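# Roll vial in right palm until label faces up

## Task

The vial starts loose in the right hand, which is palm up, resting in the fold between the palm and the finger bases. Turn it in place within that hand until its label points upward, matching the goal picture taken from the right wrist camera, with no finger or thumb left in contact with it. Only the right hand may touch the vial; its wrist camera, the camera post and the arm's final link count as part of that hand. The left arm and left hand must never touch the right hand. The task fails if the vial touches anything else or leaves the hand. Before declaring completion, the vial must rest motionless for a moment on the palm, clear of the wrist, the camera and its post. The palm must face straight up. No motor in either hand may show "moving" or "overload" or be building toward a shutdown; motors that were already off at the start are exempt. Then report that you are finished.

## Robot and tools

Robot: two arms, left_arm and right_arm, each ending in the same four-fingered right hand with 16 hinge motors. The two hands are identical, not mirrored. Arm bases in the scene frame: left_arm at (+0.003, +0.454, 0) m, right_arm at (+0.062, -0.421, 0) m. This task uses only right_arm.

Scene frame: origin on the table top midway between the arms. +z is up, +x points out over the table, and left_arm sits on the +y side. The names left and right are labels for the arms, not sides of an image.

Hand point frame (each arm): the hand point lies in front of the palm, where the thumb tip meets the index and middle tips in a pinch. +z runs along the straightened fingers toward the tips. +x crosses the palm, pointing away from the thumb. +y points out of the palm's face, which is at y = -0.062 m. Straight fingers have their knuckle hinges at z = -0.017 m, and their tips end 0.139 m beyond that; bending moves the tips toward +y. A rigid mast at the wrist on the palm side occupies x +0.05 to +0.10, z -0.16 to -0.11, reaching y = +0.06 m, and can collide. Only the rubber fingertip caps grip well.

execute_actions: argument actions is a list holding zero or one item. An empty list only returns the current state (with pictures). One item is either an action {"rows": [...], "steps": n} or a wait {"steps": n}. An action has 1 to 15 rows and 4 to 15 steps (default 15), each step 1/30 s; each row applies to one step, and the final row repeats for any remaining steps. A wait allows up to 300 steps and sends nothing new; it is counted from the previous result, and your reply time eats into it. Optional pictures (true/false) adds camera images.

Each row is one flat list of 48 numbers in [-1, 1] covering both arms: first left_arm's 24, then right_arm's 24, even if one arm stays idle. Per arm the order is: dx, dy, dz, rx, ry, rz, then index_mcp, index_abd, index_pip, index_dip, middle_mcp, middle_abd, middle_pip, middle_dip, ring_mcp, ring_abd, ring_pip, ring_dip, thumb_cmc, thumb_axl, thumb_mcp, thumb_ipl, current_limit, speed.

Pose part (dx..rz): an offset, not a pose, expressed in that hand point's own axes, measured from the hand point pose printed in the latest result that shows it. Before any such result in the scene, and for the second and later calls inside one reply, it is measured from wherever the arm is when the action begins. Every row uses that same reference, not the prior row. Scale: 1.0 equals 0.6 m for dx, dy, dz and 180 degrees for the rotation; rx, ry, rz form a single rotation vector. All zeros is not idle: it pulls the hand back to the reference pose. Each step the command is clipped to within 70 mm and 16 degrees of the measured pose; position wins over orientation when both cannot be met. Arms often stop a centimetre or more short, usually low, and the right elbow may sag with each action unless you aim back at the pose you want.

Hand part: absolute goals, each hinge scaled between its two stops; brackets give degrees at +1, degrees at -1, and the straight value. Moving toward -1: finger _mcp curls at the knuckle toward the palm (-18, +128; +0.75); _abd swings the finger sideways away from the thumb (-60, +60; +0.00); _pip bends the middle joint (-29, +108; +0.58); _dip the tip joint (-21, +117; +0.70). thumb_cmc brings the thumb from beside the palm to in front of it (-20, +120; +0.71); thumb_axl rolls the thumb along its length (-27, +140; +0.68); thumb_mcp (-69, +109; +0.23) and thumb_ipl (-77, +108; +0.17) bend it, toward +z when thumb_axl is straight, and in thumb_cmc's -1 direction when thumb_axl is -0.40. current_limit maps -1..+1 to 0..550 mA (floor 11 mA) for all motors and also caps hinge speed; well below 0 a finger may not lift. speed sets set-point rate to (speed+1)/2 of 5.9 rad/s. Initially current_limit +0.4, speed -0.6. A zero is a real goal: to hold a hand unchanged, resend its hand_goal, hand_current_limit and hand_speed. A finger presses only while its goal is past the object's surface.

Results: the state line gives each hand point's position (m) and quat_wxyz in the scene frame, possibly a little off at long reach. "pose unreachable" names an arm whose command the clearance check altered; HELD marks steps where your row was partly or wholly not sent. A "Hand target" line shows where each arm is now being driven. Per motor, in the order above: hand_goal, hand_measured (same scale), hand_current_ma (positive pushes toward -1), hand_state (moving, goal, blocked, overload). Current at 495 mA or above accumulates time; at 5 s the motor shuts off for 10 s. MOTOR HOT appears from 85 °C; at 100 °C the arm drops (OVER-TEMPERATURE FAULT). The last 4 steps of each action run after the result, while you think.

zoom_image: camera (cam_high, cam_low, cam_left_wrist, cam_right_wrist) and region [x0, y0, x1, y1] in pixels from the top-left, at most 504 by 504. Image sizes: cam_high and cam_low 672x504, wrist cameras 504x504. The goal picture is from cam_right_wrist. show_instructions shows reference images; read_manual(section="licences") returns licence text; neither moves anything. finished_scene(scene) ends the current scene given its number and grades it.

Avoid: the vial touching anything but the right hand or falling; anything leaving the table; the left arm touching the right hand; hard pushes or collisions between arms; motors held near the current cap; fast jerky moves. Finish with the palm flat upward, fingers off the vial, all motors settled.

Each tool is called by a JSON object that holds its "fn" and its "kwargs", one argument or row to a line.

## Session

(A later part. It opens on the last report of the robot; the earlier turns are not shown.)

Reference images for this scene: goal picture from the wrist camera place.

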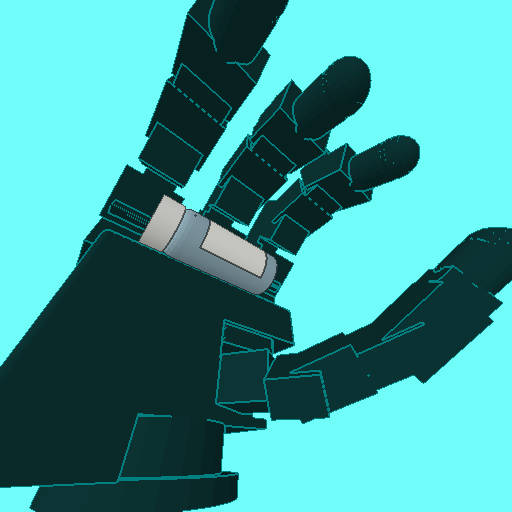

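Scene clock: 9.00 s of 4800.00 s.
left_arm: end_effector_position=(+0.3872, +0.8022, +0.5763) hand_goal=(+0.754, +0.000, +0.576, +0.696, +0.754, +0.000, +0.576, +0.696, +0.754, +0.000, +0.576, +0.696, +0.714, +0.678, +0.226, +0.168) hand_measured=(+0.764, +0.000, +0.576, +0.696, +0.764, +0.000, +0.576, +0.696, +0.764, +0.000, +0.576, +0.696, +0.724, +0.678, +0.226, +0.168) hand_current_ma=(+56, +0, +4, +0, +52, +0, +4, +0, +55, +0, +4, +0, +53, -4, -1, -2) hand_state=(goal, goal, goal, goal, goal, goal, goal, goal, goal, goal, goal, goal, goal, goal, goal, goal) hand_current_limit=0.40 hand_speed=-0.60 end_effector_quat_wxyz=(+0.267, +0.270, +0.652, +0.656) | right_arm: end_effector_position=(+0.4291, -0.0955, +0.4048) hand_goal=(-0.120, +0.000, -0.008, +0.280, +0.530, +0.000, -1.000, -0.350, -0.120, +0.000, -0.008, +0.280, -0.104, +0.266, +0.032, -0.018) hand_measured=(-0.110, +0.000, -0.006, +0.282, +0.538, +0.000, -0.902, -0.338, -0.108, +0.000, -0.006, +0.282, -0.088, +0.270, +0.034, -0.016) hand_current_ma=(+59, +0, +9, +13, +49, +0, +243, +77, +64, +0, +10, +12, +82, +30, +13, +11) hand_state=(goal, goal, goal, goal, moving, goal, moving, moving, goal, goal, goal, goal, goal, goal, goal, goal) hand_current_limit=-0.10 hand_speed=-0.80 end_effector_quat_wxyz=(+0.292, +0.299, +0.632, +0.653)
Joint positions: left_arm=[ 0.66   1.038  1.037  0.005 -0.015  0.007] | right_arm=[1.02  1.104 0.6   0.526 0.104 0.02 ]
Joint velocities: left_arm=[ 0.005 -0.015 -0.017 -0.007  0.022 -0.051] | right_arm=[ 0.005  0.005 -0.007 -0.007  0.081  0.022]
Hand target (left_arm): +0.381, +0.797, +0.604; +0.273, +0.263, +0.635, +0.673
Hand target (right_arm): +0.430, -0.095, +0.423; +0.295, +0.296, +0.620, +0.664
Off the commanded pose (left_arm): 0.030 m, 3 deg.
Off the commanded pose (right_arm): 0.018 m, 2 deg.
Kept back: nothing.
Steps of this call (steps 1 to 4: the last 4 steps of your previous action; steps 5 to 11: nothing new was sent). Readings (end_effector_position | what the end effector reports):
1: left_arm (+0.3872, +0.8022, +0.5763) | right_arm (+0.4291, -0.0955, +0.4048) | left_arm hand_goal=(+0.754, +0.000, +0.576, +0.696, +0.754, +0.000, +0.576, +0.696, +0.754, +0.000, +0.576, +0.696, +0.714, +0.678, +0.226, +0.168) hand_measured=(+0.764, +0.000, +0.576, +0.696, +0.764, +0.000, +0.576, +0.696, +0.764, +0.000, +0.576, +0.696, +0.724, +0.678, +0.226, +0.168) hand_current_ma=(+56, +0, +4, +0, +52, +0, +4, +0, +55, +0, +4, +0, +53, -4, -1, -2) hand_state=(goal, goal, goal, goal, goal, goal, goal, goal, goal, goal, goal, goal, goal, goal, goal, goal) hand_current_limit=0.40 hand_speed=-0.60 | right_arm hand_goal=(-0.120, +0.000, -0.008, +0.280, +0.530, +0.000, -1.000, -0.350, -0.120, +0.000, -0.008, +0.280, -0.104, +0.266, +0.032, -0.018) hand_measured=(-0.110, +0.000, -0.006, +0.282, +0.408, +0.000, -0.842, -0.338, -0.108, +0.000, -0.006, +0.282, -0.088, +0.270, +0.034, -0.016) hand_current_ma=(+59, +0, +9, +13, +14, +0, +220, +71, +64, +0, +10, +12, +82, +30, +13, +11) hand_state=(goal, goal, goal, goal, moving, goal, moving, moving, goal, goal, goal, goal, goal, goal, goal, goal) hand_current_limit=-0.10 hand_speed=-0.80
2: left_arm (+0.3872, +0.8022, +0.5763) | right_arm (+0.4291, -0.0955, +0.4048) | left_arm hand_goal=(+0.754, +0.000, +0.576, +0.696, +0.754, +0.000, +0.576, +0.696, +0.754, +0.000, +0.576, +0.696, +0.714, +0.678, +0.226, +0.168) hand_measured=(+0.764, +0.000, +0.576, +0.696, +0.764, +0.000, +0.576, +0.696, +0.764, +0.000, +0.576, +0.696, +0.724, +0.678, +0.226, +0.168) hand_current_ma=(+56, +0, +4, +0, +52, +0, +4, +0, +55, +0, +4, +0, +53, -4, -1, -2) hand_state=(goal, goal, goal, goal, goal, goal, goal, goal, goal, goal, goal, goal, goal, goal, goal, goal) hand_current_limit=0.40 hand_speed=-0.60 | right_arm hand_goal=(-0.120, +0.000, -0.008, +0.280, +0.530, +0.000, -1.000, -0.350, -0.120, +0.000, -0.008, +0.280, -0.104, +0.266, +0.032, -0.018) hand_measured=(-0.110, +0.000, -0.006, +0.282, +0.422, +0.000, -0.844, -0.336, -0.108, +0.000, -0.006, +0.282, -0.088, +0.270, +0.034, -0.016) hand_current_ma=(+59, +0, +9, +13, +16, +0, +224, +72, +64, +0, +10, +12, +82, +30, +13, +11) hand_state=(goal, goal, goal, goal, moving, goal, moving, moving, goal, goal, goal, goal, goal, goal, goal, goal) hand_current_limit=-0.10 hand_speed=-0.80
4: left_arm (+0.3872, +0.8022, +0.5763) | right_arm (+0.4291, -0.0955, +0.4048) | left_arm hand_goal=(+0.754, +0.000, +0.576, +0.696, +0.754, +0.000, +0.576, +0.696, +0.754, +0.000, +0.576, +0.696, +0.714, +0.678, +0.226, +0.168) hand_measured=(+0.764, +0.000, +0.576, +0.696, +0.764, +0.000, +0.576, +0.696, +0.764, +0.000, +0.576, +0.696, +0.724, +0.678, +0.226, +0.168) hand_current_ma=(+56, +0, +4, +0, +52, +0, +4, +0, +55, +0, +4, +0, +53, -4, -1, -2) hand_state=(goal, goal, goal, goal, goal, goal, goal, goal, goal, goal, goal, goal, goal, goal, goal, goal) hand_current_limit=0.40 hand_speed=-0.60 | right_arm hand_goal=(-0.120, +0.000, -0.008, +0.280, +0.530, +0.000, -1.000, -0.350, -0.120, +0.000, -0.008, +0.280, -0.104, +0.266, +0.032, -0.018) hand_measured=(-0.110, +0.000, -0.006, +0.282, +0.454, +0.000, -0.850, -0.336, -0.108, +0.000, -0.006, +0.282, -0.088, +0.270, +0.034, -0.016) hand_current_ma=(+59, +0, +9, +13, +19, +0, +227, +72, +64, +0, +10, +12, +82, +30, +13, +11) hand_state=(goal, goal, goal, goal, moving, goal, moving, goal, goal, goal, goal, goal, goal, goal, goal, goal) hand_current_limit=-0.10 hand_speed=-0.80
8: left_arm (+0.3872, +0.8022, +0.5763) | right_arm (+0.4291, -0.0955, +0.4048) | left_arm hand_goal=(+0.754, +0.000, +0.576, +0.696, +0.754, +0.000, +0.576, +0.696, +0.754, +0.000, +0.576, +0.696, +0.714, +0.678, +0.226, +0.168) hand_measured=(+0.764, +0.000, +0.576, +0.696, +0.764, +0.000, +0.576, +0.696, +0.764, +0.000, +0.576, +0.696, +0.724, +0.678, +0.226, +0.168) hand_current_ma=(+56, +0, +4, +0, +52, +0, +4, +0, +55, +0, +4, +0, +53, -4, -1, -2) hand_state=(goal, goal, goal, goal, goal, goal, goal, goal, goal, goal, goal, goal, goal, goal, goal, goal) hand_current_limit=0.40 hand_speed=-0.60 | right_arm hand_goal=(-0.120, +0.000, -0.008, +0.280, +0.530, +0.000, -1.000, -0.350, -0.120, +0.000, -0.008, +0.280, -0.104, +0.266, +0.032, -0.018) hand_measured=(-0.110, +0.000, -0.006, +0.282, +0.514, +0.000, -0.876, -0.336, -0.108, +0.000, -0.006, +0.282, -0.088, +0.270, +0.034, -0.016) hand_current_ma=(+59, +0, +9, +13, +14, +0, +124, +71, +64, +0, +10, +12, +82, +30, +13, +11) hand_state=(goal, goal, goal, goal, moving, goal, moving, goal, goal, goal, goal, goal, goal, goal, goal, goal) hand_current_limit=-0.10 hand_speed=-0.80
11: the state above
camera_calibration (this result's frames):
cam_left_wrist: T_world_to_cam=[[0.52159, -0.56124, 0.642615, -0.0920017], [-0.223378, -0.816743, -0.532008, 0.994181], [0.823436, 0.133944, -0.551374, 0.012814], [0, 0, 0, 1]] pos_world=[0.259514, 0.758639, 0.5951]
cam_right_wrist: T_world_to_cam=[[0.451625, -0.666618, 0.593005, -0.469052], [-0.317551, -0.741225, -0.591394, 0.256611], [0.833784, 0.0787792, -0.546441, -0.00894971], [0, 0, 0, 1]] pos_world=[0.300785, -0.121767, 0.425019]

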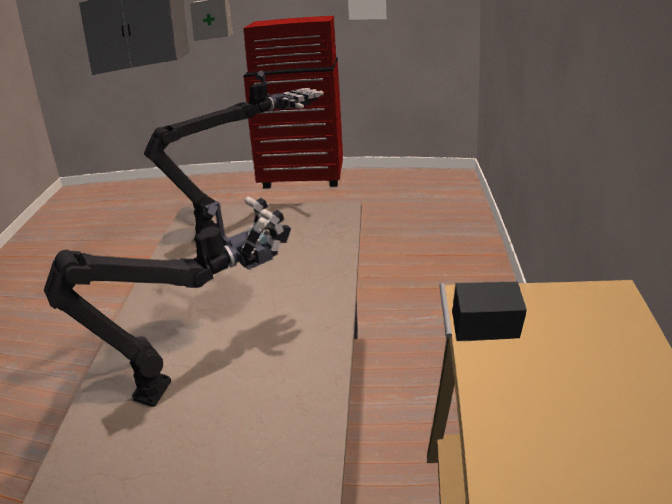

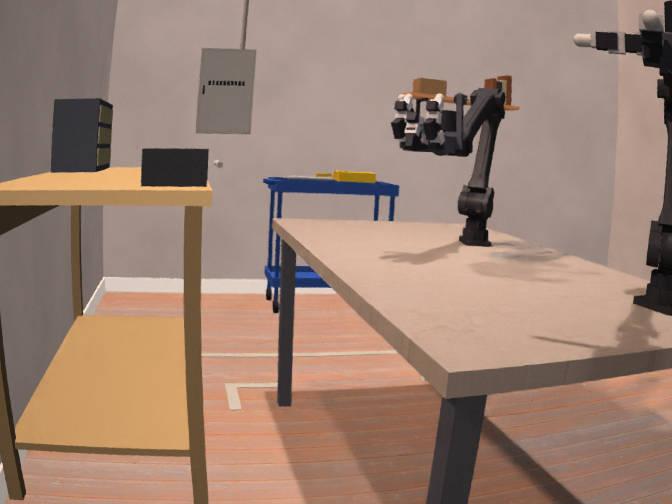

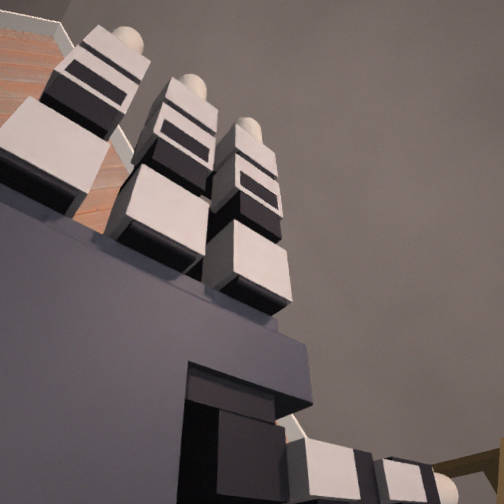

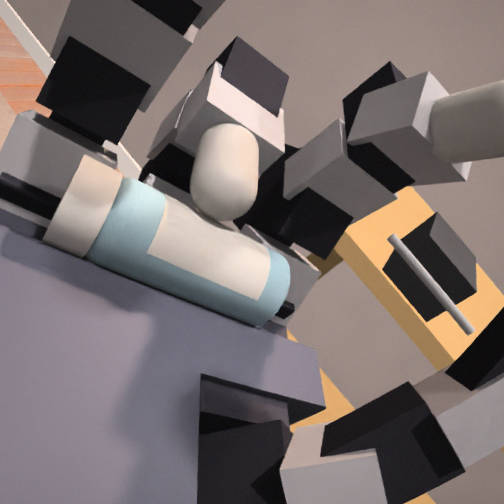

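{"fn": "execute_actions", "kwargs": {
  "actions": [
    {"rows":[[0.0004,0.0478,-0.0121,-0.0166,0,0,0.754,0,0.576,0.696,0.754,0,0.576,0.696,0.754,0,0.576,0.696,0.714,0.678,0.226,0.168,0.4,-0.6,0.001,0.0303,0.0034,-0.0107,0.0003,0.0015,-0.12,0,-0.008,0.28,0.53,0,-0.75,-0.35,-0.12,0,-0.008,0.28,-0.104,0.266,0.032,-0.018,0.6,-0.2],[0.0004,0.0478,-0.0121,-0.0166,0,0,0.754,0,0.576,0.696,0.754,0,0.576,0.696,0.754,0,0.576,0.696,0.714,0.678,0.226,0.168,0.4,-0.6,0.001,0.0303,0.0034,-0.0107,0.0003,0.0015,-0.12,0,-0.008,0.28,0.53,0,-0.75,-0.35,-0.12,0,-0.008,0.28,-0.104,0.266,0.032,-0.018,0.6,-0.2],[0.0004,0.0478,-0.0121,-0.0166,0,0,0.754,0,0.576,0.696,0.754,0,0.576,0.696,0.754,0,0.576,0.696,0.714,0.678,0.226,0.168,0.4,-0.6,0.001,0.0303,0.0034,-0.0107,0.0003,0.0015,-0.12,0,-0.008,0.28,0.53,0,-0.75,-0.35,-0.12,0,-0.008,0.28,-0.104,0.266,0.032,-0.018,0.6,-0.2],[0.0004,0.0478,-0.0121,-0.0166,0,0,0.754,0,0.576,0.696,0.754,0,0.576,0.696,0.754,0,0.576,0.696,0.714,0.678,0.226,0.168,0.4,-0.6,0.001,0.0303,0.0034,-0.0107,0.0003,0.0015,-0.12,0,-0.008,0.28,0.36,0,-0.75,-0.35,-0.12,0,-0.008,0.28,-0.104,0.266,0.032,-0.018,0.6,-0.2]],"steps":11}
  ]
}}

{"fn": "execute_actions", "kwargs": {
  "actions": [
    {"rows":[[0.0004,0.0478,-0.0121,-0.0166,0,0,0.754,0,0.576,0.696,0.754,0,0.576,0.696,0.754,0,0.576,0.696,0.714,0.678,0.226,0.168,0.4,-0.6,0.001,0.0303,0.0034,-0.0107,0.0003,0.0015,-0.12,0,-0.008,0.28,0.36,0,-1.0,-0.35,-0.12,0,-0.008,0.28,-0.104,0.266,0.032,-0.018,-0.1,-0.3]],"steps":7}
  ]
}}

{"fn": "execute_actions", "kwargs": {
  "actions": [
    {"rows":[[0.0004,0.0478,-0.0121,-0.0166,0,0,0.754,0,0.576,0.696,0.754,0,0.576,0.696,0.754,0,0.576,0.696,0.714,0.678,0.226,0.168,0.4,-0.6,0.001,0.0303,0.0034,-0.0107,0.0003,0.0015,-0.12,0,-0.008,0.28,0.53,0,-1.0,-0.35,-0.12,0,-0.008,0.28,-0.104,0.266,0.032,-0.018,-0.1,-0.8]],"steps":14}
  ]
}}

{"fn": "execute_actions", "kwargs": {
  "actions": [
    {"rows":[[0.0004,0.0478,-0.0121,-0.0166,0,0,0.754,0,0.576,0.696,0.754,0,0.576,0.696,0.754,0,0.576,0.696,0.714,0.678,0.226,0.168,0.4,-0.6,0.001,0.0303,0.0034,-0.0107,0.0003,0.0015,-0.12,0,-0.008,0.28,0.53,0,-0.5,-0.35,-0.12,0,-0.008,0.28,-0.104,0.266,0.032,-0.018,0.6,-0.2],[0.0004,0.0478,-0.0121,-0.0166,0,0,0.754,0,0.576,0.696,0.754,0,0.576,0.696,0.754,0,0.576,0.696,0.714,0.678,0.226,0.168,0.4,-0.6,0.001,0.0303,0.0034,-0.0107,0.0003,0.0015,-0.12,0,-0.008,0.28,0.53,0,-0.5,-0.35,-0.12,0,-0.008,0.28,-0.104,0.266,0.032,-0.018,0.6,-0.2],[0.0004,0.0478,-0.0121,-0.0166,0,0,0.754,0,0.576,0.696,0.754,0,0.576,0.696,0.754,0,0.576,0.696,0.714,0.678,0.226,0.168,0.4,-0.6,0.001,0.0303,0.0034,-0.0107,0.0003,0.0015,-0.12,0,-0.008,0.28,0.53,0,-0.5,-0.35,-0.12,0,-0.008,0.28,-0.104,0.266,0.032,-0.018,0.6,-0.2],[0.0004,0.0478,-0.0121,-0.0166,0,0,0.754,0,0.576,0.696,0.754,0,0.576,0.696,0.754,0,0.576,0.696,0.714,0.678,0.226,0.168,0.4,-0.6,0.001,0.0303,0.0034,-0.0107,0.0003,0.0015,0.12,0,-0.008,0.28,0.2,0,-0.5,-0.35,0.12,0,-0.008,0.28,-0.104,0.266,0.032,-0.018,0.6,-0.2]],"steps":15}
  ]
}}

{"fn": "execute_actions", "kwargs": {
  "actions": [
    {"steps":9}
  ],
  "pictures": true
}}

{"fn": "zoom_image", "kwargs": {
  "camera": "cam_right_wrist",
  "region": [30, 140, 310, 340]
}}

Scene clock: 10.47 s of 4800.00 s.
left_arm: end_effector_position=(+0.3872, +0.8022, +0.5763) hand_goal=(+0.754, +0.000, +0.576, +0.696, +0.754, +0.000, +0.576, +0.696, +0.754, +0.000, +0.576, +0.696, +0.714, +0.678, +0.226, +0.168) hand_measured=(+0.764, +0.000, +0.576, +0.696, +0.764, +0.000, +0.576, +0.696, +0.764, +0.000, +0.576, +0.696, +0.724, +0.678, +0.226, +0.168) hand_current_ma=(+56, +0, +4, +0, +52, +0, +4, +0, +55, +0, +4, +0, +53, -4, -1, -2) hand_state=(goal, goal, goal, goal, goal, goal, goal, goal, goal, goal, goal, goal, goal, goal, goal, goal) hand_current_limit=0.40 hand_speed=-0.60 end_effector_quat_wxyz=(+0.267, +0.270, +0.652, +0.656) | right_arm: end_effector_position=(+0.4291, -0.0955, +0.4048) hand_goal=(-0.120, +0.000, -0.008, +0.280, +0.360, +0.000, -0.750, -0.350, -0.120, +0.000, -0.008, +0.280, -0.104, +0.266, +0.032, -0.018) hand_measured=(-0.110, +0.000, -0.006, +0.282, +0.480, +0.000, -0.760, -0.348, -0.108, +0.000, -0.006, +0.282, -0.088, +0.270, +0.034, -0.016) hand_current_ma=(+59, +0, +9, +13, +187, +0, -8, +12, +64, +0, +10, +12, +82, +30, +13, +11) hand_state=(goal, goal, goal, goal, moving, goal, moving, goal, goal, goal, goal, goal, goal, goal, goal, goal) hand_current_limit=0.60 hand_speed=-0.20 end_effector_quat_wxyz=(+0.292, +0.299, +0.632, +0.653)
Joint positions: left_arm=[ 0.66   1.038  1.037  0.005 -0.015  0.007] | right_arm=[1.02  1.104 0.6   0.526 0.104 0.02 ]
Joint velocities: left_arm=[-0.015 -0.005  0.012 -0.012 -0.037 -0.037] | right_arm=[-0.015  0.005 -0.002 -0.012  0.037  0.037]
Steps of this call (steps 1 to 37: nothing new was sent; steps 38 to 44: the first 7 steps of this action). Readings (end_effector_position | what the end effector reports):
38: left_arm (+0.3872, +0.8022, +0.5763) | right_arm (+0.4291, -0.0955, +0.4048) | left_arm hand_goal=(+0.754, +0.000, +0.576, +0.696, +0.754, +0.000, +0.576, +0.696, +0.754, +0.000, +0.576, +0.696, +0.714, +0.678, +0.226, +0.168) hand_measured=(+0.764, +0.000, +0.576, +0.696, +0.764, +0.000, +0.576, +0.696, +0.764, +0.000, +0.576, +0.696, +0.724, +0.678, +0.226, +0.168) hand_current_ma=(+56, +0, +4, +0, +52, +0, +4, +0, +55, +0, +4, +0, +53, -4, -1, -2) hand_state=(goal, goal, goal, goal, goal, goal, goal, goal, goal, goal, goal, goal, goal, goal, goal, goal) hand_current_limit=0.40 hand_speed=-0.60 | right_arm hand_goal=(-0.120, +0.000, -0.008, +0.280, +0.530, +0.000, -0.750, -0.350, -0.120, +0.000, -0.008, +0.280, -0.104, +0.266, +0.032, -0.018) hand_measured=(-0.110, +0.000, -0.006, +0.282, +0.538, +0.000, -0.904, -0.336, -0.108, +0.000, -0.006, +0.282, -0.088, +0.270, +0.034, -0.016) hand_current_ma=(+59, +0, +9, +13, +48, +0, +248, +76, +64, +0, +10, +12, +82, +30, +13, +11) hand_state=(goal, goal, goal, goal, goal, goal, moving, goal, goal, goal, goal, goal, goal, goal, goal, goal) hand_current_limit=0.60 hand_speed=-0.20
39: left_arm (+0.3872, +0.8022, +0.5763) | right_arm (+0.4291, -0.0955, +0.4048) | left_arm hand_goal=(+0.754, +0.000, +0.576, +0.696, +0.754, +0.000, +0.576, +0.696, +0.754, +0.000, +0.576, +0.696, +0.714, +0.678, +0.226, +0.168) hand_measured=(+0.764, +0.000, +0.576, +0.696, +0.764, +0.000, +0.576, +0.696, +0.764, +0.000, +0.576, +0.696, +0.724, +0.678, +0.226, +0.168) hand_current_ma=(+56, +0, +4, +0, +52, +0, +4, +0, +55, +0, +4, +0, +53, -4, -1, -2) hand_state=(goal, goal, goal, goal, goal, goal, goal, goal, goal, goal, goal, goal, goal, goal, goal, goal) hand_current_limit=0.40 hand_speed=-0.60 | right_arm hand_goal=(-0.120, +0.000, -0.008, +0.280, +0.530, +0.000, -0.750, -0.350, -0.120, +0.000, -0.008, +0.280, -0.104, +0.266, +0.032, -0.018) hand_measured=(-0.110, +0.000, -0.006, +0.282, +0.538, +0.000, -0.902, -0.336, -0.108, +0.000, -0.006, +0.282, -0.088, +0.270, +0.034, -0.016) hand_current_ma=(+59, +0, +9, +13, +48, +0, -21, +76, +64, +0, +10, +12, +82, +30, +13, +11) hand_state=(goal, goal, goal, goal, goal, goal, moving, goal, goal, goal, goal, goal, goal, goal, goal, goal) hand_current_limit=0.60 hand_speed=-0.20
41: left_arm (+0.3872, +0.8022, +0.5763) | right_arm (+0.4291, -0.0955, +0.4048) | left_arm hand_goal=(+0.754, +0.000, +0.576, +0.696, +0.754, +0.000, +0.576, +0.696, +0.754, +0.000, +0.576, +0.696, +0.714, +0.678, +0.226, +0.168) hand_measured=(+0.764, +0.000, +0.576, +0.696, +0.764, +0.000, +0.576, +0.696, +0.764, +0.000, +0.576, +0.696, +0.724, +0.678, +0.226, +0.168) hand_current_ma=(+56, +0, +4, +0, +52, +0, +4, +0, +55, +0, +4, +0, +53, -4, -1, -2) hand_state=(goal, goal, goal, goal, goal, goal, goal, goal, goal, goal, goal, goal, goal, goal, goal, goal) hand_current_limit=0.40 hand_speed=-0.60 | right_arm hand_goal=(-0.120, +0.000, -0.008, +0.280, +0.360, +0.000, -0.750, -0.350, -0.120, +0.000, -0.008, +0.280, -0.104, +0.266, +0.032, -0.018) hand_measured=(-0.110, +0.000, -0.006, +0.282, +0.538, +0.000, -0.842, -0.344, -0.108, +0.000, -0.006, +0.282, -0.088, +0.270, +0.034, -0.016) hand_current_ma=(+59, +0, +9, +13, +48, +0, -43, +12, +64, +0, +10, +12, +82, +30, +13, +11) hand_state=(goal, goal, goal, goal, moving, goal, moving, moving, goal, goal, goal, goal, goal, goal, goal, goal) hand_current_limit=0.60 hand_speed=-0.20
44: the state above

Scene clock: 10.70 s of 4800.00 s.
left_arm: end_effector_position=(+0.3872, +0.8022, +0.5763) hand_goal=(+0.754, +0.000, +0.576, +0.696, +0.754, +0.000, +0.576, +0.696, +0.754, +0.000, +0.576, +0.696, +0.714, +0.678, +0.226, +0.168) hand_measured=(+0.764, +0.000, +0.576, +0.696, +0.764, +0.000, +0.576, +0.696, +0.764, +0.000, +0.576, +0.696, +0.724, +0.678, +0.226, +0.168) hand_current_ma=(+56, +0, +4, +0, +52, +0, +4, +0, +55, +0, +4, +0, +53, -4, -1, -2) hand_state=(goal, goal, goal, goal, goal, goal, goal, goal, goal, goal, goal, goal, goal, goal, goal, goal) hand_current_limit=0.40 hand_speed=-0.60 end_effector_quat_wxyz=(+0.267, +0.270, +0.652, +0.656) | right_arm: end_effector_position=(+0.4291, -0.0955, +0.4048) hand_goal=(-0.120, +0.000, -0.008, +0.280, +0.360, +0.000, -1.000, -0.350, -0.120, +0.000, -0.008, +0.280, -0.104, +0.266, +0.032, -0.018) hand_measured=(-0.110, +0.000, -0.006, +0.282, +0.376, +0.000, -0.786, -0.348, -0.108, +0.000, -0.006, +0.282, -0.088, +0.270, +0.034, -0.016) hand_current_ma=(+59, +0, +9, +13, +87, +0, -21, +11, +64, +0, +10, +12, +82, +30, +13, +11) hand_state=(goal, goal, goal, goal, goal, goal, moving, goal, goal, goal, goal, goal, goal, goal, goal, goal) hand_current_limit=-0.10 hand_speed=-0.30 end_effector_quat_wxyz=(+0.292, +0.299, +0.632, +0.653)
Joint positions: left_arm=[ 0.66   1.038  1.037  0.005 -0.015  0.007] | right_arm=[1.02  1.104 0.6   0.526 0.104 0.02 ]
Joint velocities: left_arm=[-0.005 -0.005 -0.007 -0.022  0.007 -0.022] | right_arm=[-0.005 -0.015  0.012 -0.012 -0.051 -0.066]
Off your previous action's commanded pose (left_arm): 0.030 m, 3 deg at its last step (step 4 of this call).
Off your previous action's commanded pose (right_arm): 0.018 m, 2 deg at its last step (step 4 of this call).
Steps of this call (steps 1 to 4: the last 4 steps of your previous action; steps 5 to 7: the first 3 steps of this action, its rows measured from where the robot was after step 4). Readings (end_effector_position | what the end effector reports):
4: left_arm (+0.3872, +0.8022, +0.5763) | right_arm (+0.4291, -0.0955, +0.4048) | left_arm hand_goal=(+0.754, +0.000, +0.576, +0.696, +0.754, +0.000, +0.576, +0.696, +0.754, +0.000, +0.576, +0.696, +0.714, +0.678, +0.226, +0.168) hand_measured=(+0.764, +0.000, +0.576, +0.696, +0.764, +0.000, +0.576, +0.696, +0.764, +0.000, +0.576, +0.696, +0.724, +0.678, +0.226, +0.168) hand_current_ma=(+56, +0, +4, +0, +52, +0, +4, +0, +55, +0, +4, +0, +53, -4, -1, -2) hand_state=(goal, goal, goal, goal, goal, goal, goal, goal, goal, goal, goal, goal, goal, goal, goal, goal) hand_current_limit=0.40 hand_speed=-0.60 | right_arm hand_goal=(-0.120, +0.000, -0.008, +0.280, +0.360, +0.000, -0.750, -0.350, -0.120, +0.000, -0.008, +0.280, -0.104, +0.266, +0.032, -0.018) hand_measured=(-0.110, +0.000, -0.006, +0.282, +0.380, +0.000, -0.756, -0.348, -0.108, +0.000, -0.006, +0.282, -0.088, +0.270, +0.034, -0.016) hand_current_ma=(+59, +0, +9, +13, +72, +0, -28, +12, +64, +0, +10, +12, +82, +30, +13, +11) hand_state=(goal, goal, goal, goal, moving, goal, goal, goal, goal, goal, goal, goal, goal, goal, goal, goal) hand_current_limit=0.60 hand_speed=-0.20
5: left_arm (+0.3872, +0.8022, +0.5763) | right_arm (+0.4291, -0.0955, +0.4048) | left_arm hand_goal=(+0.754, +0.000, +0.576, +0.696, +0.754, +0.000, +0.576, +0.696, +0.754, +0.000, +0.576, +0.696, +0.714, +0.678, +0.226, +0.168) hand_measured=(+0.764, +0.000, +0.576, +0.696, +0.764, +0.000, +0.576, +0.696, +0.764, +0.000, +0.576, +0.696, +0.724, +0.678, +0.226, +0.168) hand_current_ma=(+56, +0, +4, +0, +52, +0, +4, +0, +55, +0, +4, +0, +53, -4, -1, -2) hand_state=(goal, goal, goal, goal, goal, goal, goal, goal, goal, goal, goal, goal, goal, goal, goal, goal) hand_current_limit=0.40 hand_speed=-0.60 | right_arm hand_goal=(-0.120, +0.000, -0.008, +0.280, +0.360, +0.000, -1.000, -0.350, -0.120, +0.000, -0.008, +0.280, -0.104, +0.266, +0.032, -0.018) hand_measured=(-0.110, +0.000, -0.006, +0.282, +0.376, +0.000, -0.756, -0.348, -0.108, +0.000, -0.006, +0.282, -0.088, +0.270, +0.034, -0.016) hand_current_ma=(+59, +0, +9, +13, +84, +0, -28, +12, +64, +0, +10, +12, +82, +30, +13, +11) hand_state=(goal, goal, goal, goal, moving, goal, moving, goal, goal, goal, goal, goal, goal, goal, goal, goal) hand_current_limit=-0.10 hand_speed=-0.30
6: left_arm (+0.3872, +0.8022, +0.5763) | right_arm (+0.4291, -0.0955, +0.4048) | left_arm hand_goal=(+0.754, +0.000, +0.576, +0.696, +0.754, +0.000, +0.576, +0.696, +0.754, +0.000, +0.576, +0.696, +0.714, +0.678, +0.226, +0.168) hand_measured=(+0.764, +0.000, +0.576, +0.696, +0.764, +0.000, +0.576, +0.696, +0.764, +0.000, +0.576, +0.696, +0.724, +0.678, +0.226, +0.168) hand_current_ma=(+56, +0, +4, +0, +52, +0, +4, +0, +55, +0, +4, +0, +53, -4, -1, -2) hand_state=(goal, goal, goal, goal, goal, goal, goal, goal, goal, goal, goal, goal, goal, goal, goal, goal) hand_current_limit=0.40 hand_speed=-0.60 | right_arm hand_goal=(-0.120, +0.000, -0.008, +0.280, +0.360, +0.000, -1.000, -0.350, -0.120, +0.000, -0.008, +0.280, -0.104, +0.266, +0.032, -0.018) hand_measured=(-0.110, +0.000, -0.006, +0.282, +0.376, +0.000, -0.758, -0.348, -0.108, +0.000, -0.006, +0.282, -0.088, +0.270, +0.034, -0.016) hand_current_ma=(+59, +0, +9, +13, +89, +0, +123, +12, +64, +0, +10, +12, +82, +30, +13, +11) hand_state=(goal, goal, goal, goal, goal, goal, moving, goal, goal, goal, goal, goal, goal, goal, goal, goal) hand_current_limit=-0.10 hand_speed=-0.30
7: the state above

Scene clock: 11.17 s of 4800.00 s.
left_arm: end_effector_position=(+0.3872, +0.8022, +0.5763) hand_goal=(+0.754, +0.000, +0.576, +0.696, +0.754, +0.000, +0.576, +0.696, +0.754, +0.000, +0.576, +0.696, +0.714, +0.678, +0.226, +0.168) hand_measured=(+0.764, +0.000, +0.576, +0.696, +0.764, +0.000, +0.576, +0.696, +0.764, +0.000, +0.576, +0.696, +0.724, +0.678, +0.226, +0.168) hand_current_ma=(+56, +0, +4, +0, +52, +0, +4, +0, +55, +0, +4, +0, +53, -4, -1, -2) hand_state=(goal, goal, goal, goal, goal, goal, goal, goal, goal, goal, goal, goal, goal, goal, goal, goal) hand_current_limit=0.40 hand_speed=-0.60 end_effector_quat_wxyz=(+0.267, +0.270, +0.652, +0.656) | right_arm: end_effector_position=(+0.4291, -0.0955, +0.4048) hand_goal=(-0.120, +0.000, -0.008, +0.280, +0.530, +0.000, -1.000, -0.350, -0.120, +0.000, -0.008, +0.280, -0.104, +0.266, +0.032, -0.018) hand_measured=(-0.110, +0.000, -0.006, +0.282, +0.484, +0.000, -0.858, -0.336, -0.108, +0.000, -0.006, +0.282, -0.088, +0.270, +0.034, -0.016) hand_current_ma=(+59, +0, +9, +13, +16, +0, +191, +72, +64, +0, +10, +12, +82, +30, +13, +11) hand_state=(goal, goal, goal, goal, moving, goal, moving, goal, goal, goal, goal, goal, goal, goal, goal, goal) hand_current_limit=-0.10 hand_speed=-0.80 end_effector_quat_wxyz=(+0.292, +0.299, +0.632, +0.653)
Joint positions: left_arm=[ 0.66   1.038  1.037  0.005 -0.015  0.007] | right_arm=[1.02  1.104 0.6   0.526 0.104 0.02 ]
Joint velocities: left_arm=[-0.005 -0.005  0.002 -0.007 -0.051 -0.007] | right_arm=[-0.015  0.015 -0.007 -0.002  0.051 -0.022]
Off your previous action's commanded pose (left_arm): 0.030 m, 3 deg at its last step (step 4 of this call).
Off your previous action's commanded pose (right_arm): 0.018 m, 2 deg at its last step (step 4 of this call).
Steps of this call (steps 1 to 4: the last 4 steps of your previous action; steps 5 to 14: the first 10 steps of this action, its rows measured from where the robot was after step 4). Readings (end_effector_position | what the end effector reports):
4: left_arm (+0.3872, +0.8022, +0.5763) | right_arm (+0.4291, -0.0955, +0.4048) | left_arm hand_goal=(+0.754, +0.000, +0.576, +0.696, +0.754, +0.000, +0.576, +0.696, +0.754, +0.000, +0.576, +0.696, +0.714, +0.678, +0.226, +0.168) hand_measured=(+0.764, +0.000, +0.576, +0.696, +0.764, +0.000, +0.576, +0.696, +0.764, +0.000, +0.576, +0.696, +0.724, +0.678, +0.226, +0.168) hand_current_ma=(+56, +0, +4, +0, +52, +0, +4, +0, +55, +0, +4, +0, +53, -4, -1, -2) hand_state=(goal, goal, goal, goal, goal, goal, goal, goal, goal, goal, goal, goal, goal, goal, goal, goal) hand_current_limit=0.40 hand_speed=-0.60 | right_arm hand_goal=(-0.120, +0.000, -0.008, +0.280, +0.360, +0.000, -1.000, -0.350, -0.120, +0.000, -0.008, +0.280, -0.104, +0.266, +0.032, -0.018) hand_measured=(-0.110, +0.000, -0.006, +0.282, +0.376, +0.000, -0.832, -0.344, -0.108, +0.000, -0.006, +0.282, -0.088, +0.270, +0.034, -0.016) hand_current_ma=(+59, +0, +9, +13, +91, +0, +247, +36, +64, +0, +10, +12, +82, +30, +13, +11) hand_state=(goal, goal, goal, goal, goal, goal, blocked, moving, goal, goal, goal, goal, goal, goal, goal, goal) hand_current_limit=-0.10 hand_speed=-0.30
5: left_arm (+0.3872, +0.8022, +0.5763) | right_arm (+0.4291, -0.0955, +0.4048) | left_arm hand_goal=(+0.754, +0.000, +0.576, +0.696, +0.754, +0.000, +0.576, +0.696, +0.754, +0.000, +0.576, +0.696, +0.714, +0.678, +0.226, +0.168) hand_measured=(+0.764, +0.000, +0.576, +0.696, +0.764, +0.000, +0.576, +0.696, +0.764, +0.000, +0.576, +0.696, +0.724, +0.678, +0.226, +0.168) hand_current_ma=(+56, +0, +4, +0, +52, +0, +4, +0, +55, +0, +4, +0, +53, -4, -1, -2) hand_state=(goal, goal, goal, goal, goal, goal, goal, goal, goal, goal, goal, goal, goal, goal, goal, goal) hand_current_limit=0.40 hand_speed=-0.60 | right_arm hand_goal=(-0.120, +0.000, -0.008, +0.280, +0.530, +0.000, -1.000, -0.350, -0.120, +0.000, -0.008, +0.280, -0.104, +0.266, +0.032, -0.018) hand_measured=(-0.110, +0.000, -0.006, +0.282, +0.376, +0.000, -0.832, -0.344, -0.108, +0.000, -0.006, +0.282, -0.088, +0.270, +0.034, -0.016) hand_current_ma=(+59, +0, +9, +13, +90, +0, +248, +35, +64, +0, +10, +12, +82, +30, +13, +11) hand_state=(goal, goal, goal, goal, moving, goal, blocked, goal, goal, goal, goal, goal, goal, goal, goal, goal) hand_current_limit=-0.10 hand_speed=-0.80
6: left_arm (+0.3872, +0.8022, +0.5763) | right_arm (+0.4291, -0.0955, +0.4048) | left_arm hand_goal=(+0.754, +0.000, +0.576, +0.696, +0.754, +0.000, +0.576, +0.696, +0.754, +0.000, +0.576, +0.696, +0.714, +0.678, +0.226, +0.168) hand_measured=(+0.764, +0.000, +0.576, +0.696, +0.764, +0.000, +0.576, +0.696, +0.764, +0.000, +0.576, +0.696, +0.724, +0.678, +0.226, +0.168) hand_current_ma=(+56, +0, +4, +0, +52, +0, +4, +0, +55, +0, +4, +0, +53, -4, -1, -2) hand_state=(goal, goal, goal, goal, goal, goal, goal, goal, goal, goal, goal, goal, goal, goal, goal, goal) hand_current_limit=0.40 hand_speed=-0.60 | right_arm hand_goal=(-0.120, +0.000, -0.008, +0.280, +0.530, +0.000, -1.000, -0.350, -0.120, +0.000, -0.008, +0.280, -0.104, +0.266, +0.032, -0.018) hand_measured=(-0.110, +0.000, -0.006, +0.282, +0.378, +0.000, -0.832, -0.344, -0.108, +0.000, -0.006, +0.282, -0.088, +0.270, +0.034, -0.016) hand_current_ma=(+59, +0, +9, +13, +46, +0, +241, +35, +64, +0, +10, +12, +82, +30, +13, +11) hand_state=(goal, goal, goal, goal, moving, goal, moving, goal, goal, goal, goal, goal, goal, goal, goal, goal) hand_current_limit=-0.10 hand_speed=-0.80
8: left_arm (+0.3872, +0.8022, +0.5763) | right_arm (+0.4291, -0.0955, +0.4048) | left_arm hand_goal=(+0.754, +0.000, +0.576, +0.696, +0.754, +0.000, +0.576, +0.696, +0.754, +0.000, +0.576, +0.696, +0.714, +0.678, +0.226, +0.168) hand_measured=(+0.764, +0.000, +0.576, +0.696, +0.764, +0.000, +0.576, +0.696, +0.764, +0.000, +0.576, +0.696, +0.724, +0.678, +0.226, +0.168) hand_current_ma=(+56, +0, +4, +0, +52, +0, +4, +0, +55, +0, +4, +0, +53, -4, -1, -2) hand_state=(goal, goal, goal, goal, goal, goal, goal, goal, goal, goal, goal, goal, goal, goal, goal, goal) hand_current_limit=0.40 hand_speed=-0.60 | right_arm hand_goal=(-0.120, +0.000, -0.008, +0.280, +0.530, +0.000, -1.000, -0.350, -0.120, +0.000, -0.008, +0.280, -0.104, +0.266, +0.032, -0.018) hand_measured=(-0.110, +0.000, -0.006, +0.282, +0.394, +0.000, -0.838, -0.340, -0.108, +0.000, -0.006, +0.282, -0.088, +0.270, +0.034, -0.016) hand_current_ma=(+59, +0, +9, +13, +11, +0, +213, +67, +64, +0, +10, +12, +82, +30, +13, +11) hand_state=(goal, goal, goal, goal, moving, goal, moving, moving, goal, goal, goal, goal, goal, goal, goal, goal) hand_current_limit=-0.10 hand_speed=-0.80
12: left_arm (+0.3872, +0.8022, +0.5763) | right_arm (+0.4291, -0.0955, +0.4048) | left_arm hand_goal=(+0.754, +0.000, +0.576, +0.696, +0.754, +0.000, +0.576, +0.696, +0.754, +0.000, +0.576, +0.696, +0.714, +0.678, +0.226, +0.168) hand_measured=(+0.764, +0.000, +0.576, +0.696, +0.764, +0.000, +0.576, +0.696, +0.764, +0.000, +0.576, +0.696, +0.724, +0.678, +0.226, +0.168) hand_current_ma=(+56, +0, +4, +0, +52, +0, +4, +0, +55, +0, +4, +0, +53, -4, -1, -2) hand_state=(goal, goal, goal, goal, goal, goal, goal, goal, goal, goal, goal, goal, goal, goal, goal, goal) hand_current_limit=0.40 hand_speed=-0.60 | right_arm hand_goal=(-0.120, +0.000, -0.008, +0.280, +0.530, +0.000, -1.000, -0.350, -0.120, +0.000, -0.008, +0.280, -0.104, +0.266, +0.032, -0.018) hand_measured=(-0.110, +0.000, -0.006, +0.282, +0.454, +0.000, -0.850, -0.336, -0.108, +0.000, -0.006, +0.282, -0.088, +0.270, +0.034, -0.016) hand_current_ma=(+59, +0, +9, +13, +19, +0, +227, +73, +64, +0, +10, +12, +82, +30, +13, +11) hand_state=(goal, goal, goal, goal, moving, goal, moving, goal, goal, goal, goal, goal, goal, goal, goal, goal) hand_current_limit=-0.10 hand_speed=-0.80
14: the state above

Scene clock: 11.67 s of 4800.00 s.
left_arm: end_effector_position=(+0.3872, +0.8022, +0.5763) hand_goal=(+0.754, +0.000, +0.576, +0.696, +0.754, +0.000, +0.576, +0.696, +0.754, +0.000, +0.576, +0.696, +0.714, +0.678, +0.226, +0.168) hand_measured=(+0.764, +0.000, +0.576, +0.696, +0.764, +0.000, +0.576, +0.696, +0.764, +0.000, +0.576, +0.696, +0.724, +0.678, +0.226, +0.168) hand_current_ma=(+56, +0, +4, +0, +52, +0, +4, +0, +55, +0, +4, +0, +53, -4, -1, -2) hand_state=(goal, goal, goal, goal, goal, goal, goal, goal, goal, goal, goal, goal, goal, goal, goal, goal) hand_current_limit=0.40 hand_speed=-0.60 end_effector_quat_wxyz=(+0.267, +0.270, +0.652, +0.656) | right_arm: end_effector_position=(+0.4291, -0.0955, +0.4048) hand_goal=(+0.120, +0.000, -0.008, +0.280, +0.200, +0.000, -0.500, -0.350, +0.120, +0.000, -0.008, +0.280, -0.104, +0.266, +0.032, -0.018) hand_measured=(+0.114, +0.000, -0.006, +0.282, +0.346, +0.000, -0.550, -0.348, +0.114, +0.000, -0.006, +0.282, -0.088, +0.270, +0.034, -0.016) hand_current_ma=(+63, +0, +7, +12, +149, +0, -42, +12, +66, +0, +8, +11, +82, +30, +13, +11) hand_state=(moving, goal, goal, goal, moving, goal, moving, goal, moving, goal, goal, goal, goal, goal, goal, goal) hand_current_limit=0.60 hand_speed=-0.20 end_effector_quat_wxyz=(+0.292, +0.299, +0.632, +0.653)
Joint positions: left_arm=[ 0.66   1.038  1.037  0.005 -0.015  0.007] | right_arm=[1.02  1.104 0.6   0.526 0.104 0.02 ]
Joint velocities: left_arm=[ 0.005 -0.005 -0.017  0.012 -0.007  0.051] | right_arm=[-0.015 -0.005  0.017  0.012 -0.066  0.022]
Off your previous action's commanded pose (left_arm): 0.030 m, 3 deg at its last step (step 4 of this call).
Off your previous action's commanded pose (right_arm): 0.018 m, 2 deg at its last step (step 4 of this call).
Steps of this call (steps 1 to 4: the last 4 steps of your previous action; steps 5 to 15: the first 11 steps of this action, its rows measured from where the robot was after step 4). Readings (end_effector_position | what the end effector reports):
4: left_arm (+0.3872, +0.8022, +0.5763) | right_arm (+0.4291, -0.0955, +0.4048) | left_arm hand_goal=(+0.754, +0.000, +0.576, +0.696, +0.754, +0.000, +0.576, +0.696, +0.754, +0.000, +0.576, +0.696, +0.714, +0.678, +0.226, +0.168) hand_measured=(+0.764, +0.000, +0.576, +0.696, +0.764, +0.000, +0.576, +0.696, +0.764, +0.000, +0.576, +0.696, +0.724, +0.678, +0.226, +0.168) hand_current_ma=(+56, +0, +4, +0, +52, +0, +4, +0, +55, +0, +4, +0, +53, -4, -1, -2) hand_state=(goal, goal, goal, goal, goal, goal, goal, goal, goal, goal, goal, goal, goal, goal, goal, goal) hand_current_limit=0.40 hand_speed=-0.60 | right_arm hand_goal=(-0.120, +0.000, -0.008, +0.280, +0.530, +0.000, -1.000, -0.350, -0.120, +0.000, -0.008, +0.280, -0.104, +0.266, +0.032, -0.018) hand_measured=(-0.110, +0.000, -0.006, +0.282, +0.534, +0.000, -0.898, -0.338, -0.108, +0.000, -0.006, +0.282, -0.088, +0.270, +0.034, -0.016) hand_current_ma=(+59, +0, +9, +13, +49, +0, +225, +64, +64, +0, +10, +12, +82, +30, +13, +11) hand_state=(goal, goal, goal, goal, moving, goal, moving, moving, goal, goal, goal, goal, goal, goal, goal, goal) hand_current_limit=-0.10 hand_speed=-0.80
5: left_arm (+0.3872, +0.8022, +0.5763) | right_arm (+0.4291, -0.0955, +0.4048) | left_arm hand_goal=(+0.754, +0.000, +0.576, +0.696, +0.754, +0.000, +0.576, +0.696, +0.754, +0.000, +0.576, +0.696, +0.714, +0.678, +0.226, +0.168) hand_measured=(+0.764, +0.000, +0.576, +0.696, +0.764, +0.000, +0.576, +0.696, +0.764, +0.000, +0.576, +0.696, +0.724, +0.678, +0.226, +0.168) hand_current_ma=(+56, +0, +4, +0, +52, +0, +4, +0, +55, +0, +4, +0, +53, -4, -1, -2) hand_state=(goal, goal, goal, goal, goal, goal, goal, goal, goal, goal, goal, goal, goal, goal, goal, goal) hand_current_limit=0.40 hand_speed=-0.60 | right_arm hand_goal=(-0.120, +0.000, -0.008, +0.280, +0.530, +0.000, -0.500, -0.350, -0.120, +0.000, -0.008, +0.280, -0.104, +0.266, +0.032, -0.018) hand_measured=(-0.110, +0.000, -0.006, +0.282, +0.536, +0.000, -0.900, -0.336, -0.108, +0.000, -0.006, +0.282, -0.088, +0.270, +0.034, -0.016) hand_current_ma=(+59, +0, +9, +13, +46, +0, +247, +80, +64, +0, +10, +12, +82, +30, +13, +11) hand_state=(goal, goal, goal, goal, moving, goal, moving, moving, goal, goal, goal, goal, goal, goal, goal, goal) hand_current_limit=0.60 hand_speed=-0.20
6: left_arm (+0.3872, +0.8022, +0.5763) | right_arm (+0.4291, -0.0955, +0.4048) | left_arm hand_goal=(+0.754, +0.000, +0.576, +0.696, +0.754, +0.000, +0.576, +0.696, +0.754, +0.000, +0.576, +0.696, +0.714, +0.678, +0.226, +0.168) hand_measured=(+0.764, +0.000, +0.576, +0.696, +0.764, +0.000, +0.576, +0.696, +0.764, +0.000, +0.576, +0.696, +0.724, +0.678, +0.226, +0.168) hand_current_ma=(+56, +0, +4, +0, +52, +0, +4, +0, +55, +0, +4, +0, +53, -4, -1, -2) hand_state=(goal, goal, goal, goal, goal, goal, goal, goal, goal, goal, goal, goal, goal, goal, goal, goal) hand_current_limit=0.40 hand_speed=-0.60 | right_arm hand_goal=(-0.120, +0.000, -0.008, +0.280, +0.530, +0.000, -0.500, -0.350, -0.120, +0.000, -0.008, +0.280, -0.104, +0.266, +0.032, -0.018) hand_measured=(-0.110, +0.000, -0.006, +0.282, +0.538, +0.000, -0.900, -0.336, -0.108, +0.000, -0.006, +0.282, -0.088, +0.270, +0.034, -0.016) hand_current_ma=(+59, +0, +9, +13, +41, +0, -21, +75, +64, +0, +10, +12, +82, +30, +13, +11) hand_state=(goal, goal, goal, goal, moving, goal, moving, moving, goal, goal, goal, goal, goal, goal, goal, goal) hand_current_limit=0.60 hand_speed=-0.20
8: left_arm (+0.3872, +0.8022, +0.5763) | right_arm (+0.4291, -0.0955, +0.4048) | left_arm hand_goal=(+0.754, +0.000, +0.576, +0.696, +0.754, +0.000, +0.576, +0.696, +0.754, +0.000, +0.576, +0.696, +0.714, +0.678, +0.226, +0.168) hand_measured=(+0.764, +0.000, +0.576, +0.696, +0.764, +0.000, +0.576, +0.696, +0.764, +0.000, +0.576, +0.696, +0.724, +0.678, +0.226, +0.168) hand_current_ma=(+56, +0, +4, +0, +52, +0, +4, +0, +55, +0, +4, +0, +53, -4, -1, -2) hand_state=(goal, goal, goal, goal, goal, goal, goal, goal, goal, goal, goal, goal, goal, goal, goal, goal) hand_current_limit=0.40 hand_speed=-0.60 | right_arm hand_goal=(+0.120, +0.000, -0.008, +0.280, +0.200, +0.000, -0.500, -0.350, +0.120, +0.000, -0.008, +0.280, -0.104, +0.266, +0.032, -0.018) hand_measured=(-0.110, +0.000, -0.006, +0.282, +0.538, +0.000, -0.840, -0.344, -0.108, +0.000, -0.006, +0.282, -0.088, +0.270, +0.034, -0.016) hand_current_ma=(+59, +0, +9, +13, +41, +0, -43, +12, +64, +0, +10, +12, +82, +30, +13, +11) hand_state=(moving, goal, goal, goal, moving, goal, moving, moving, moving, goal, goal, goal, goal, goal, goal, goal) hand_current_limit=0.60 hand_speed=-0.20
12: left_arm (+0.3872, +0.8022, +0.5763) | right_arm (+0.4291, -0.0955, +0.4048) | left_arm hand_goal=(+0.754, +0.000, +0.576, +0.696, +0.754, +0.000, +0.576, +0.696, +0.754, +0.000, +0.576, +0.696, +0.714, +0.678, +0.226, +0.168) hand_measured=(+0.764, +0.000, +0.576, +0.696, +0.764, +0.000, +0.576, +0.696, +0.764, +0.000, +0.576, +0.696, +0.724, +0.678, +0.226, +0.168) hand_current_ma=(+56, +0, +4, +0, +52, +0, +4, +0, +55, +0, +4, +0, +53, -4, -1, -2) hand_state=(goal, goal, goal, goal, goal, goal, goal, goal, goal, goal, goal, goal, goal, goal, goal, goal) hand_current_limit=0.40 hand_speed=-0.60 | right_arm hand_goal=(+0.120, +0.000, -0.008, +0.280, +0.200, +0.000, -0.500, -0.350, +0.120, +0.000, -0.008, +0.280, -0.104, +0.266, +0.032, -0.018) hand_measured=(+0.006, +0.000, -0.006, +0.282, +0.444, +0.000, -0.674, -0.348, +0.006, +0.000, -0.006, +0.282, -0.088, +0.270, +0.034, -0.016) hand_current_ma=(-33, +0, +7, +12, +115, +0, -66, +12, -43, +0, +8, +11, +82, +30, +13, +11) hand_state=(moving, goal, goal, goal, moving, goal, moving, goal, moving, goal, goal, goal, goal, goal, goal, goal) hand_current_limit=0.60 hand_speed=-0.20
15: the state above

Scene clock: 11.97 s of 4800.00 s.
left_arm: end_effector_position=(+0.3872, +0.8022, +0.5763) hand_goal=(+0.754, +0.000, +0.576, +0.696, +0.754, +0.000, +0.576, +0.696, +0.754, +0.000, +0.576, +0.696, +0.714, +0.678, +0.226, +0.168) hand_measured=(+0.764, +0.000, +0.576, +0.696, +0.764, +0.000, +0.576, +0.696, +0.764, +0.000, +0.576, +0.696, +0.724, +0.678, +0.226, +0.168) hand_current_ma=(+56, +0, +4, +0, +52, +0, +4, +0, +55, +0, +4, +0, +53, -4, -1, -2) hand_state=(goal, goal, goal, goal, goal, goal, goal, goal, goal, goal, goal, goal, goal, goal, goal, goal) hand_current_limit=0.40 hand_speed=-0.60 end_effector_quat_wxyz=(+0.267, +0.270, +0.652, +0.656) | right_arm: end_effector_position=(+0.4291, -0.0955, +0.4048) hand_goal=(+0.120, +0.000, -0.008, +0.280, +0.200, +0.000, -0.500, -0.350, +0.120, +0.000, -0.008, +0.280, -0.104, +0.266, +0.032, -0.018) hand_measured=(+0.124, +0.000, -0.006, +0.282, +0.216, +0.000, -0.506, -0.348, +0.126, +0.000, -0.006, +0.282, -0.088, +0.270, +0.034, -0.016) hand_current_ma=(+26, +0, +7, +12, +82, +0, -28, +12, +29, +0, +8, +11, +82, +30, +13, +11) hand_state=(goal, goal, goal, goal, goal, goal, goal, goal, goal, goal, goal, goal, goal, goal, goal, goal) hand_current_limit=0.60 hand_speed=-0.20 end_effector_quat_wxyz=(+0.292, +0.299, +0.632, +0.653)
Joint positions: left_arm=[ 0.66   1.038  1.037  0.005 -0.015  0.007] | right_arm=[1.02  1.104 0.6   0.526 0.104 0.02 ]
Joint velocities: left_arm=[ 0.005 -0.005  0.017 -0.007 -0.037 -0.037] | right_arm=[-0.015  0.005 -0.002  0.002 -0.081  0.037]
Hand target (left_arm): +0.381, +0.797, +0.604; +0.273, +0.263, +0.635, +0.673
Hand target (right_arm): +0.430, -0.095, +0.423; +0.295, +0.296, +0.620, +0.664
Off the commanded pose (left_arm): 0.030 m, 3 deg.
Off the commanded pose (right_arm): 0.018 m, 2 deg.
Kept back: nothing.
Steps of this call (steps 1 to 4: the last 4 steps of your previous action; steps 5 to 9: nothing new was sent). Readings (end_effector_position | what the end effector reports):
1: left_arm (+0.3872, +0.8022, +0.5763) | right_arm (+0.4291, -0.0955, +0.4048) | left_arm hand_goal=(+0.754, +0.000, +0.576, +0.696, +0.754, +0.000, +0.576, +0.696, +0.754, +0.000, +0.576, +0.696, +0.714, +0.678, +0.226, +0.168) hand_measured=(+0.764, +0.000, +0.576, +0.696, +0.764, +0.000, +0.576, +0.696, +0.764, +0.000, +0.576, +0.696, +0.724, +0.678, +0.226, +0.168) hand_current_ma=(+56, +0, +4, +0, +52, +0, +4, +0, +55, +0, +4, +0, +53, -4, -1, -2) hand_state=(goal, goal, goal, goal, goal, goal, goal, goal, goal, goal, goal, goal, goal, goal, goal, goal) hand_current_limit=0.40 hand_speed=-0.60 | right_arm hand_goal=(+0.120, +0.000, -0.008, +0.280, +0.200, +0.000, -0.500, -0.350, +0.120, +0.000, -0.008, +0.280, -0.104, +0.266, +0.032, -0.018) hand_measured=(+0.122, +0.000, -0.006, +0.282, +0.314, +0.000, -0.520, -0.348, +0.124, +0.000, -0.006, +0.282, -0.088, +0.270, +0.034, -0.016) hand_current_ma=(+40, +0, +7, +12, +137, +0, +13, +12, +43, +0, +8, +11, +82, +30, +13, +11) hand_state=(moving, goal, goal, goal, moving, goal, moving, goal, moving, goal, goal, goal, goal, goal, goal, goal) hand_current_limit=0.60 hand_speed=-0.20
2: left_arm (+0.3872, +0.8022, +0.5763) | right_arm (+0.4291, -0.0955, +0.4048) | left_arm hand_goal=(+0.754, +0.000, +0.576, +0.696, +0.754, +0.000, +0.576, +0.696, +0.754, +0.000, +0.576, +0.696, +0.714, +0.678, +0.226, +0.168) hand_measured=(+0.764, +0.000, +0.576, +0.696, +0.764, +0.000, +0.576, +0.696, +0.764, +0.000, +0.576, +0.696, +0.724, +0.678, +0.226, +0.168) hand_current_ma=(+56, +0, +4, +0, +52, +0, +4, +0, +55, +0, +4, +0, +53, -4, -1, -2) hand_state=(goal, goal, goal, goal, goal, goal, goal, goal, goal, goal, goal, goal, goal, goal, goal, goal) hand_current_limit=0.40 hand_speed=-0.60 | right_arm hand_goal=(+0.120, +0.000, -0.008, +0.280, +0.200, +0.000, -0.500, -0.350, +0.120, +0.000, -0.008, +0.280, -0.104, +0.266, +0.032, -0.018) hand_measured=(+0.124, +0.000, -0.006, +0.282, +0.280, +0.000, -0.510, -0.348, +0.126, +0.000, -0.006, +0.282, -0.088, +0.270, +0.034, -0.016) hand_current_ma=(+30, +0, +7, +12, +140, +0, -11, +12, +32, +0, +8, +11, +82, +30, +13, +11) hand_state=(moving, goal, goal, goal, moving, goal, moving, goal, moving, goal, goal, goal, goal, goal, goal, goal) hand_current_limit=0.60 hand_speed=-0.20
4: left_arm (+0.3872, +0.8022, +0.5763) | right_arm (+0.4291, -0.0955, +0.4048) | left_arm hand_goal=(+0.754, +0.000, +0.576, +0.696, +0.754, +0.000, +0.576, +0.696, +0.754, +0.000, +0.576, +0.696, +0.714, +0.678, +0.226, +0.168) hand_measured=(+0.764, +0.000, +0.576, +0.696, +0.764, +0.000, +0.576, +0.696, +0.764, +0.000, +0.576, +0.696, +0.724, +0.678, +0.226, +0.168) hand_current_ma=(+56, +0, +4, +0, +52, +0, +4, +0, +55, +0, +4, +0, +53, -4, -1, -2) hand_state=(goal, goal, goal, goal, goal, goal, goal, goal, goal, goal, goal, goal, goal, goal, goal, goal) hand_current_limit=0.40 hand_speed=-0.60 | right_arm hand_goal=(+0.120, +0.000, -0.008, +0.280, +0.200, +0.000, -0.500, -0.350, +0.120, +0.000, -0.008, +0.280, -0.104, +0.266, +0.032, -0.018) hand_measured=(+0.124, +0.000, -0.006, +0.282, +0.226, +0.000, -0.506, -0.348, +0.126, +0.000, -0.006, +0.282, -0.088, +0.270, +0.034, -0.016) hand_current_ma=(+26, +0, +7, +12, +44, +0, -29, +12, +29, +0, +8, +11, +82, +30, +13, +11) hand_state=(goal, goal, goal, goal, moving, goal, goal, goal, goal, goal, goal, goal, goal, goal, goal, goal) hand_current_limit=0.60 hand_speed=-0.20
8: left_arm (+0.3872, +0.8022, +0.5763) | right_arm (+0.4291, -0.0955, +0.4048) | left_arm hand_goal=(+0.754, +0.000, +0.576, +0.696, +0.754, +0.000, +0.576, +0.696, +0.754, +0.000, +0.576, +0.696, +0.714, +0.678, +0.226, +0.168) hand_measured=(+0.764, +0.000, +0.576, +0.696, +0.764, +0.000, +0.576, +0.696, +0.764, +0.000, +0.576, +0.696, +0.724, +0.678, +0.226, +0.168) hand_current_ma=(+56, +0, +4, +0, +52, +0, +4, +0, +55, +0, +4, +0, +53, -4, -1, -2) hand_state=(goal, goal, goal, goal, goal, goal, goal, goal, goal, goal, goal, goal, goal, goal, goal, goal) hand_current_limit=0.40 hand_speed=-0.60 | right_arm hand_goal=(+0.120, +0.000, -0.008, +0.280, +0.200, +0.000, -0.500, -0.350, +0.120, +0.000, -0.008, +0.280, -0.104, +0.266, +0.032, -0.018) hand_measured=(+0.124, +0.000, -0.006, +0.282, +0.216, +0.000, -0.506, -0.348, +0.126, +0.000, -0.006, +0.282, -0.088, +0.270, +0.034, -0.016) hand_current_ma=(+26, +0, +7, +12, +82, +0, -28, +12, +29, +0, +8, +11, +82, +30, +13, +11) hand_state=(goal, goal, goal, goal, goal, goal, goal, goal, goal, goal, goal, goal, goal, goal, goal, goal) hand_current_limit=0.60 hand_speed=-0.20
9: the state above
camera_calibration (this result's frames):
cam_left_wrist: T_world_to_cam=[[0.52159, -0.56124, 0.642615, -0.0920017], [-0.223378, -0.816743, -0.532008, 0.994181], [0.823436, 0.133944, -0.551374, 0.012814], [0, 0, 0, 1]] pos_world=[0.259514, 0.758639, 0.5951]
cam_right_wrist: T_world_to_cam=[[0.451625, -0.666618, 0.593005, -0.469052], [-0.317551, -0.741225, -0.591394, 0.256611], [0.833784, 0.0787792, -0.546441, -0.00894971], [0, 0, 0, 1]] pos_world=[0.300785, -0.121767, 0.425019]

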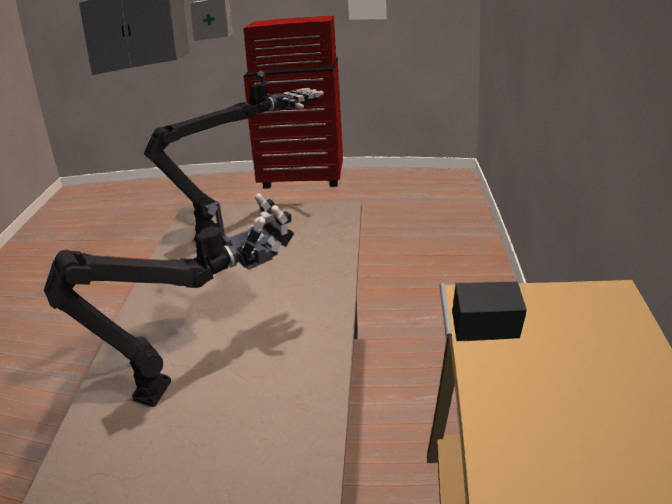

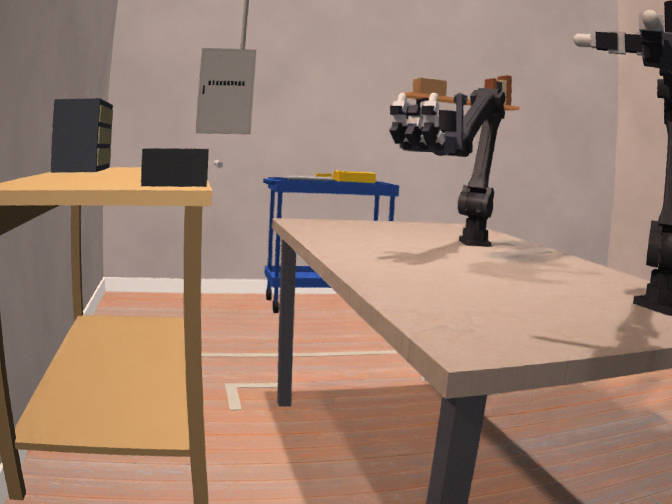

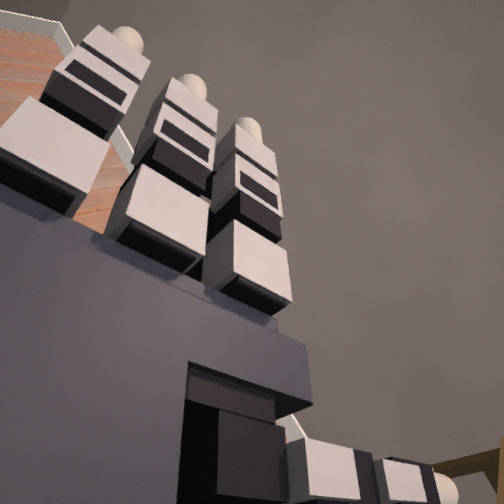

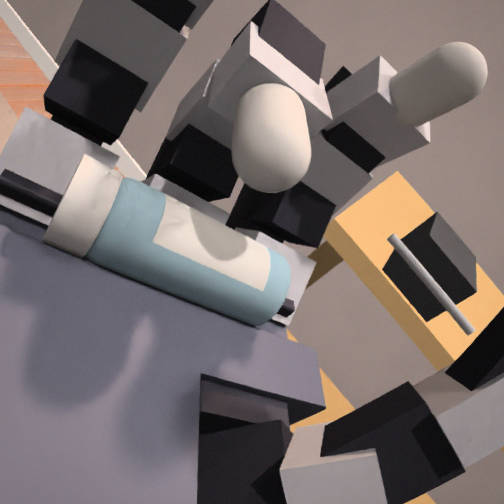

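Region (30, 140, 310, 340) of cam_right_wrist's 504x504 image, scaled by 1.800, with more detail than that image has; it fills the top 360 rows of this view, and the rest is white.

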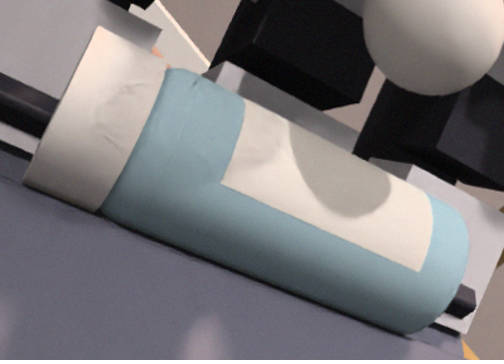

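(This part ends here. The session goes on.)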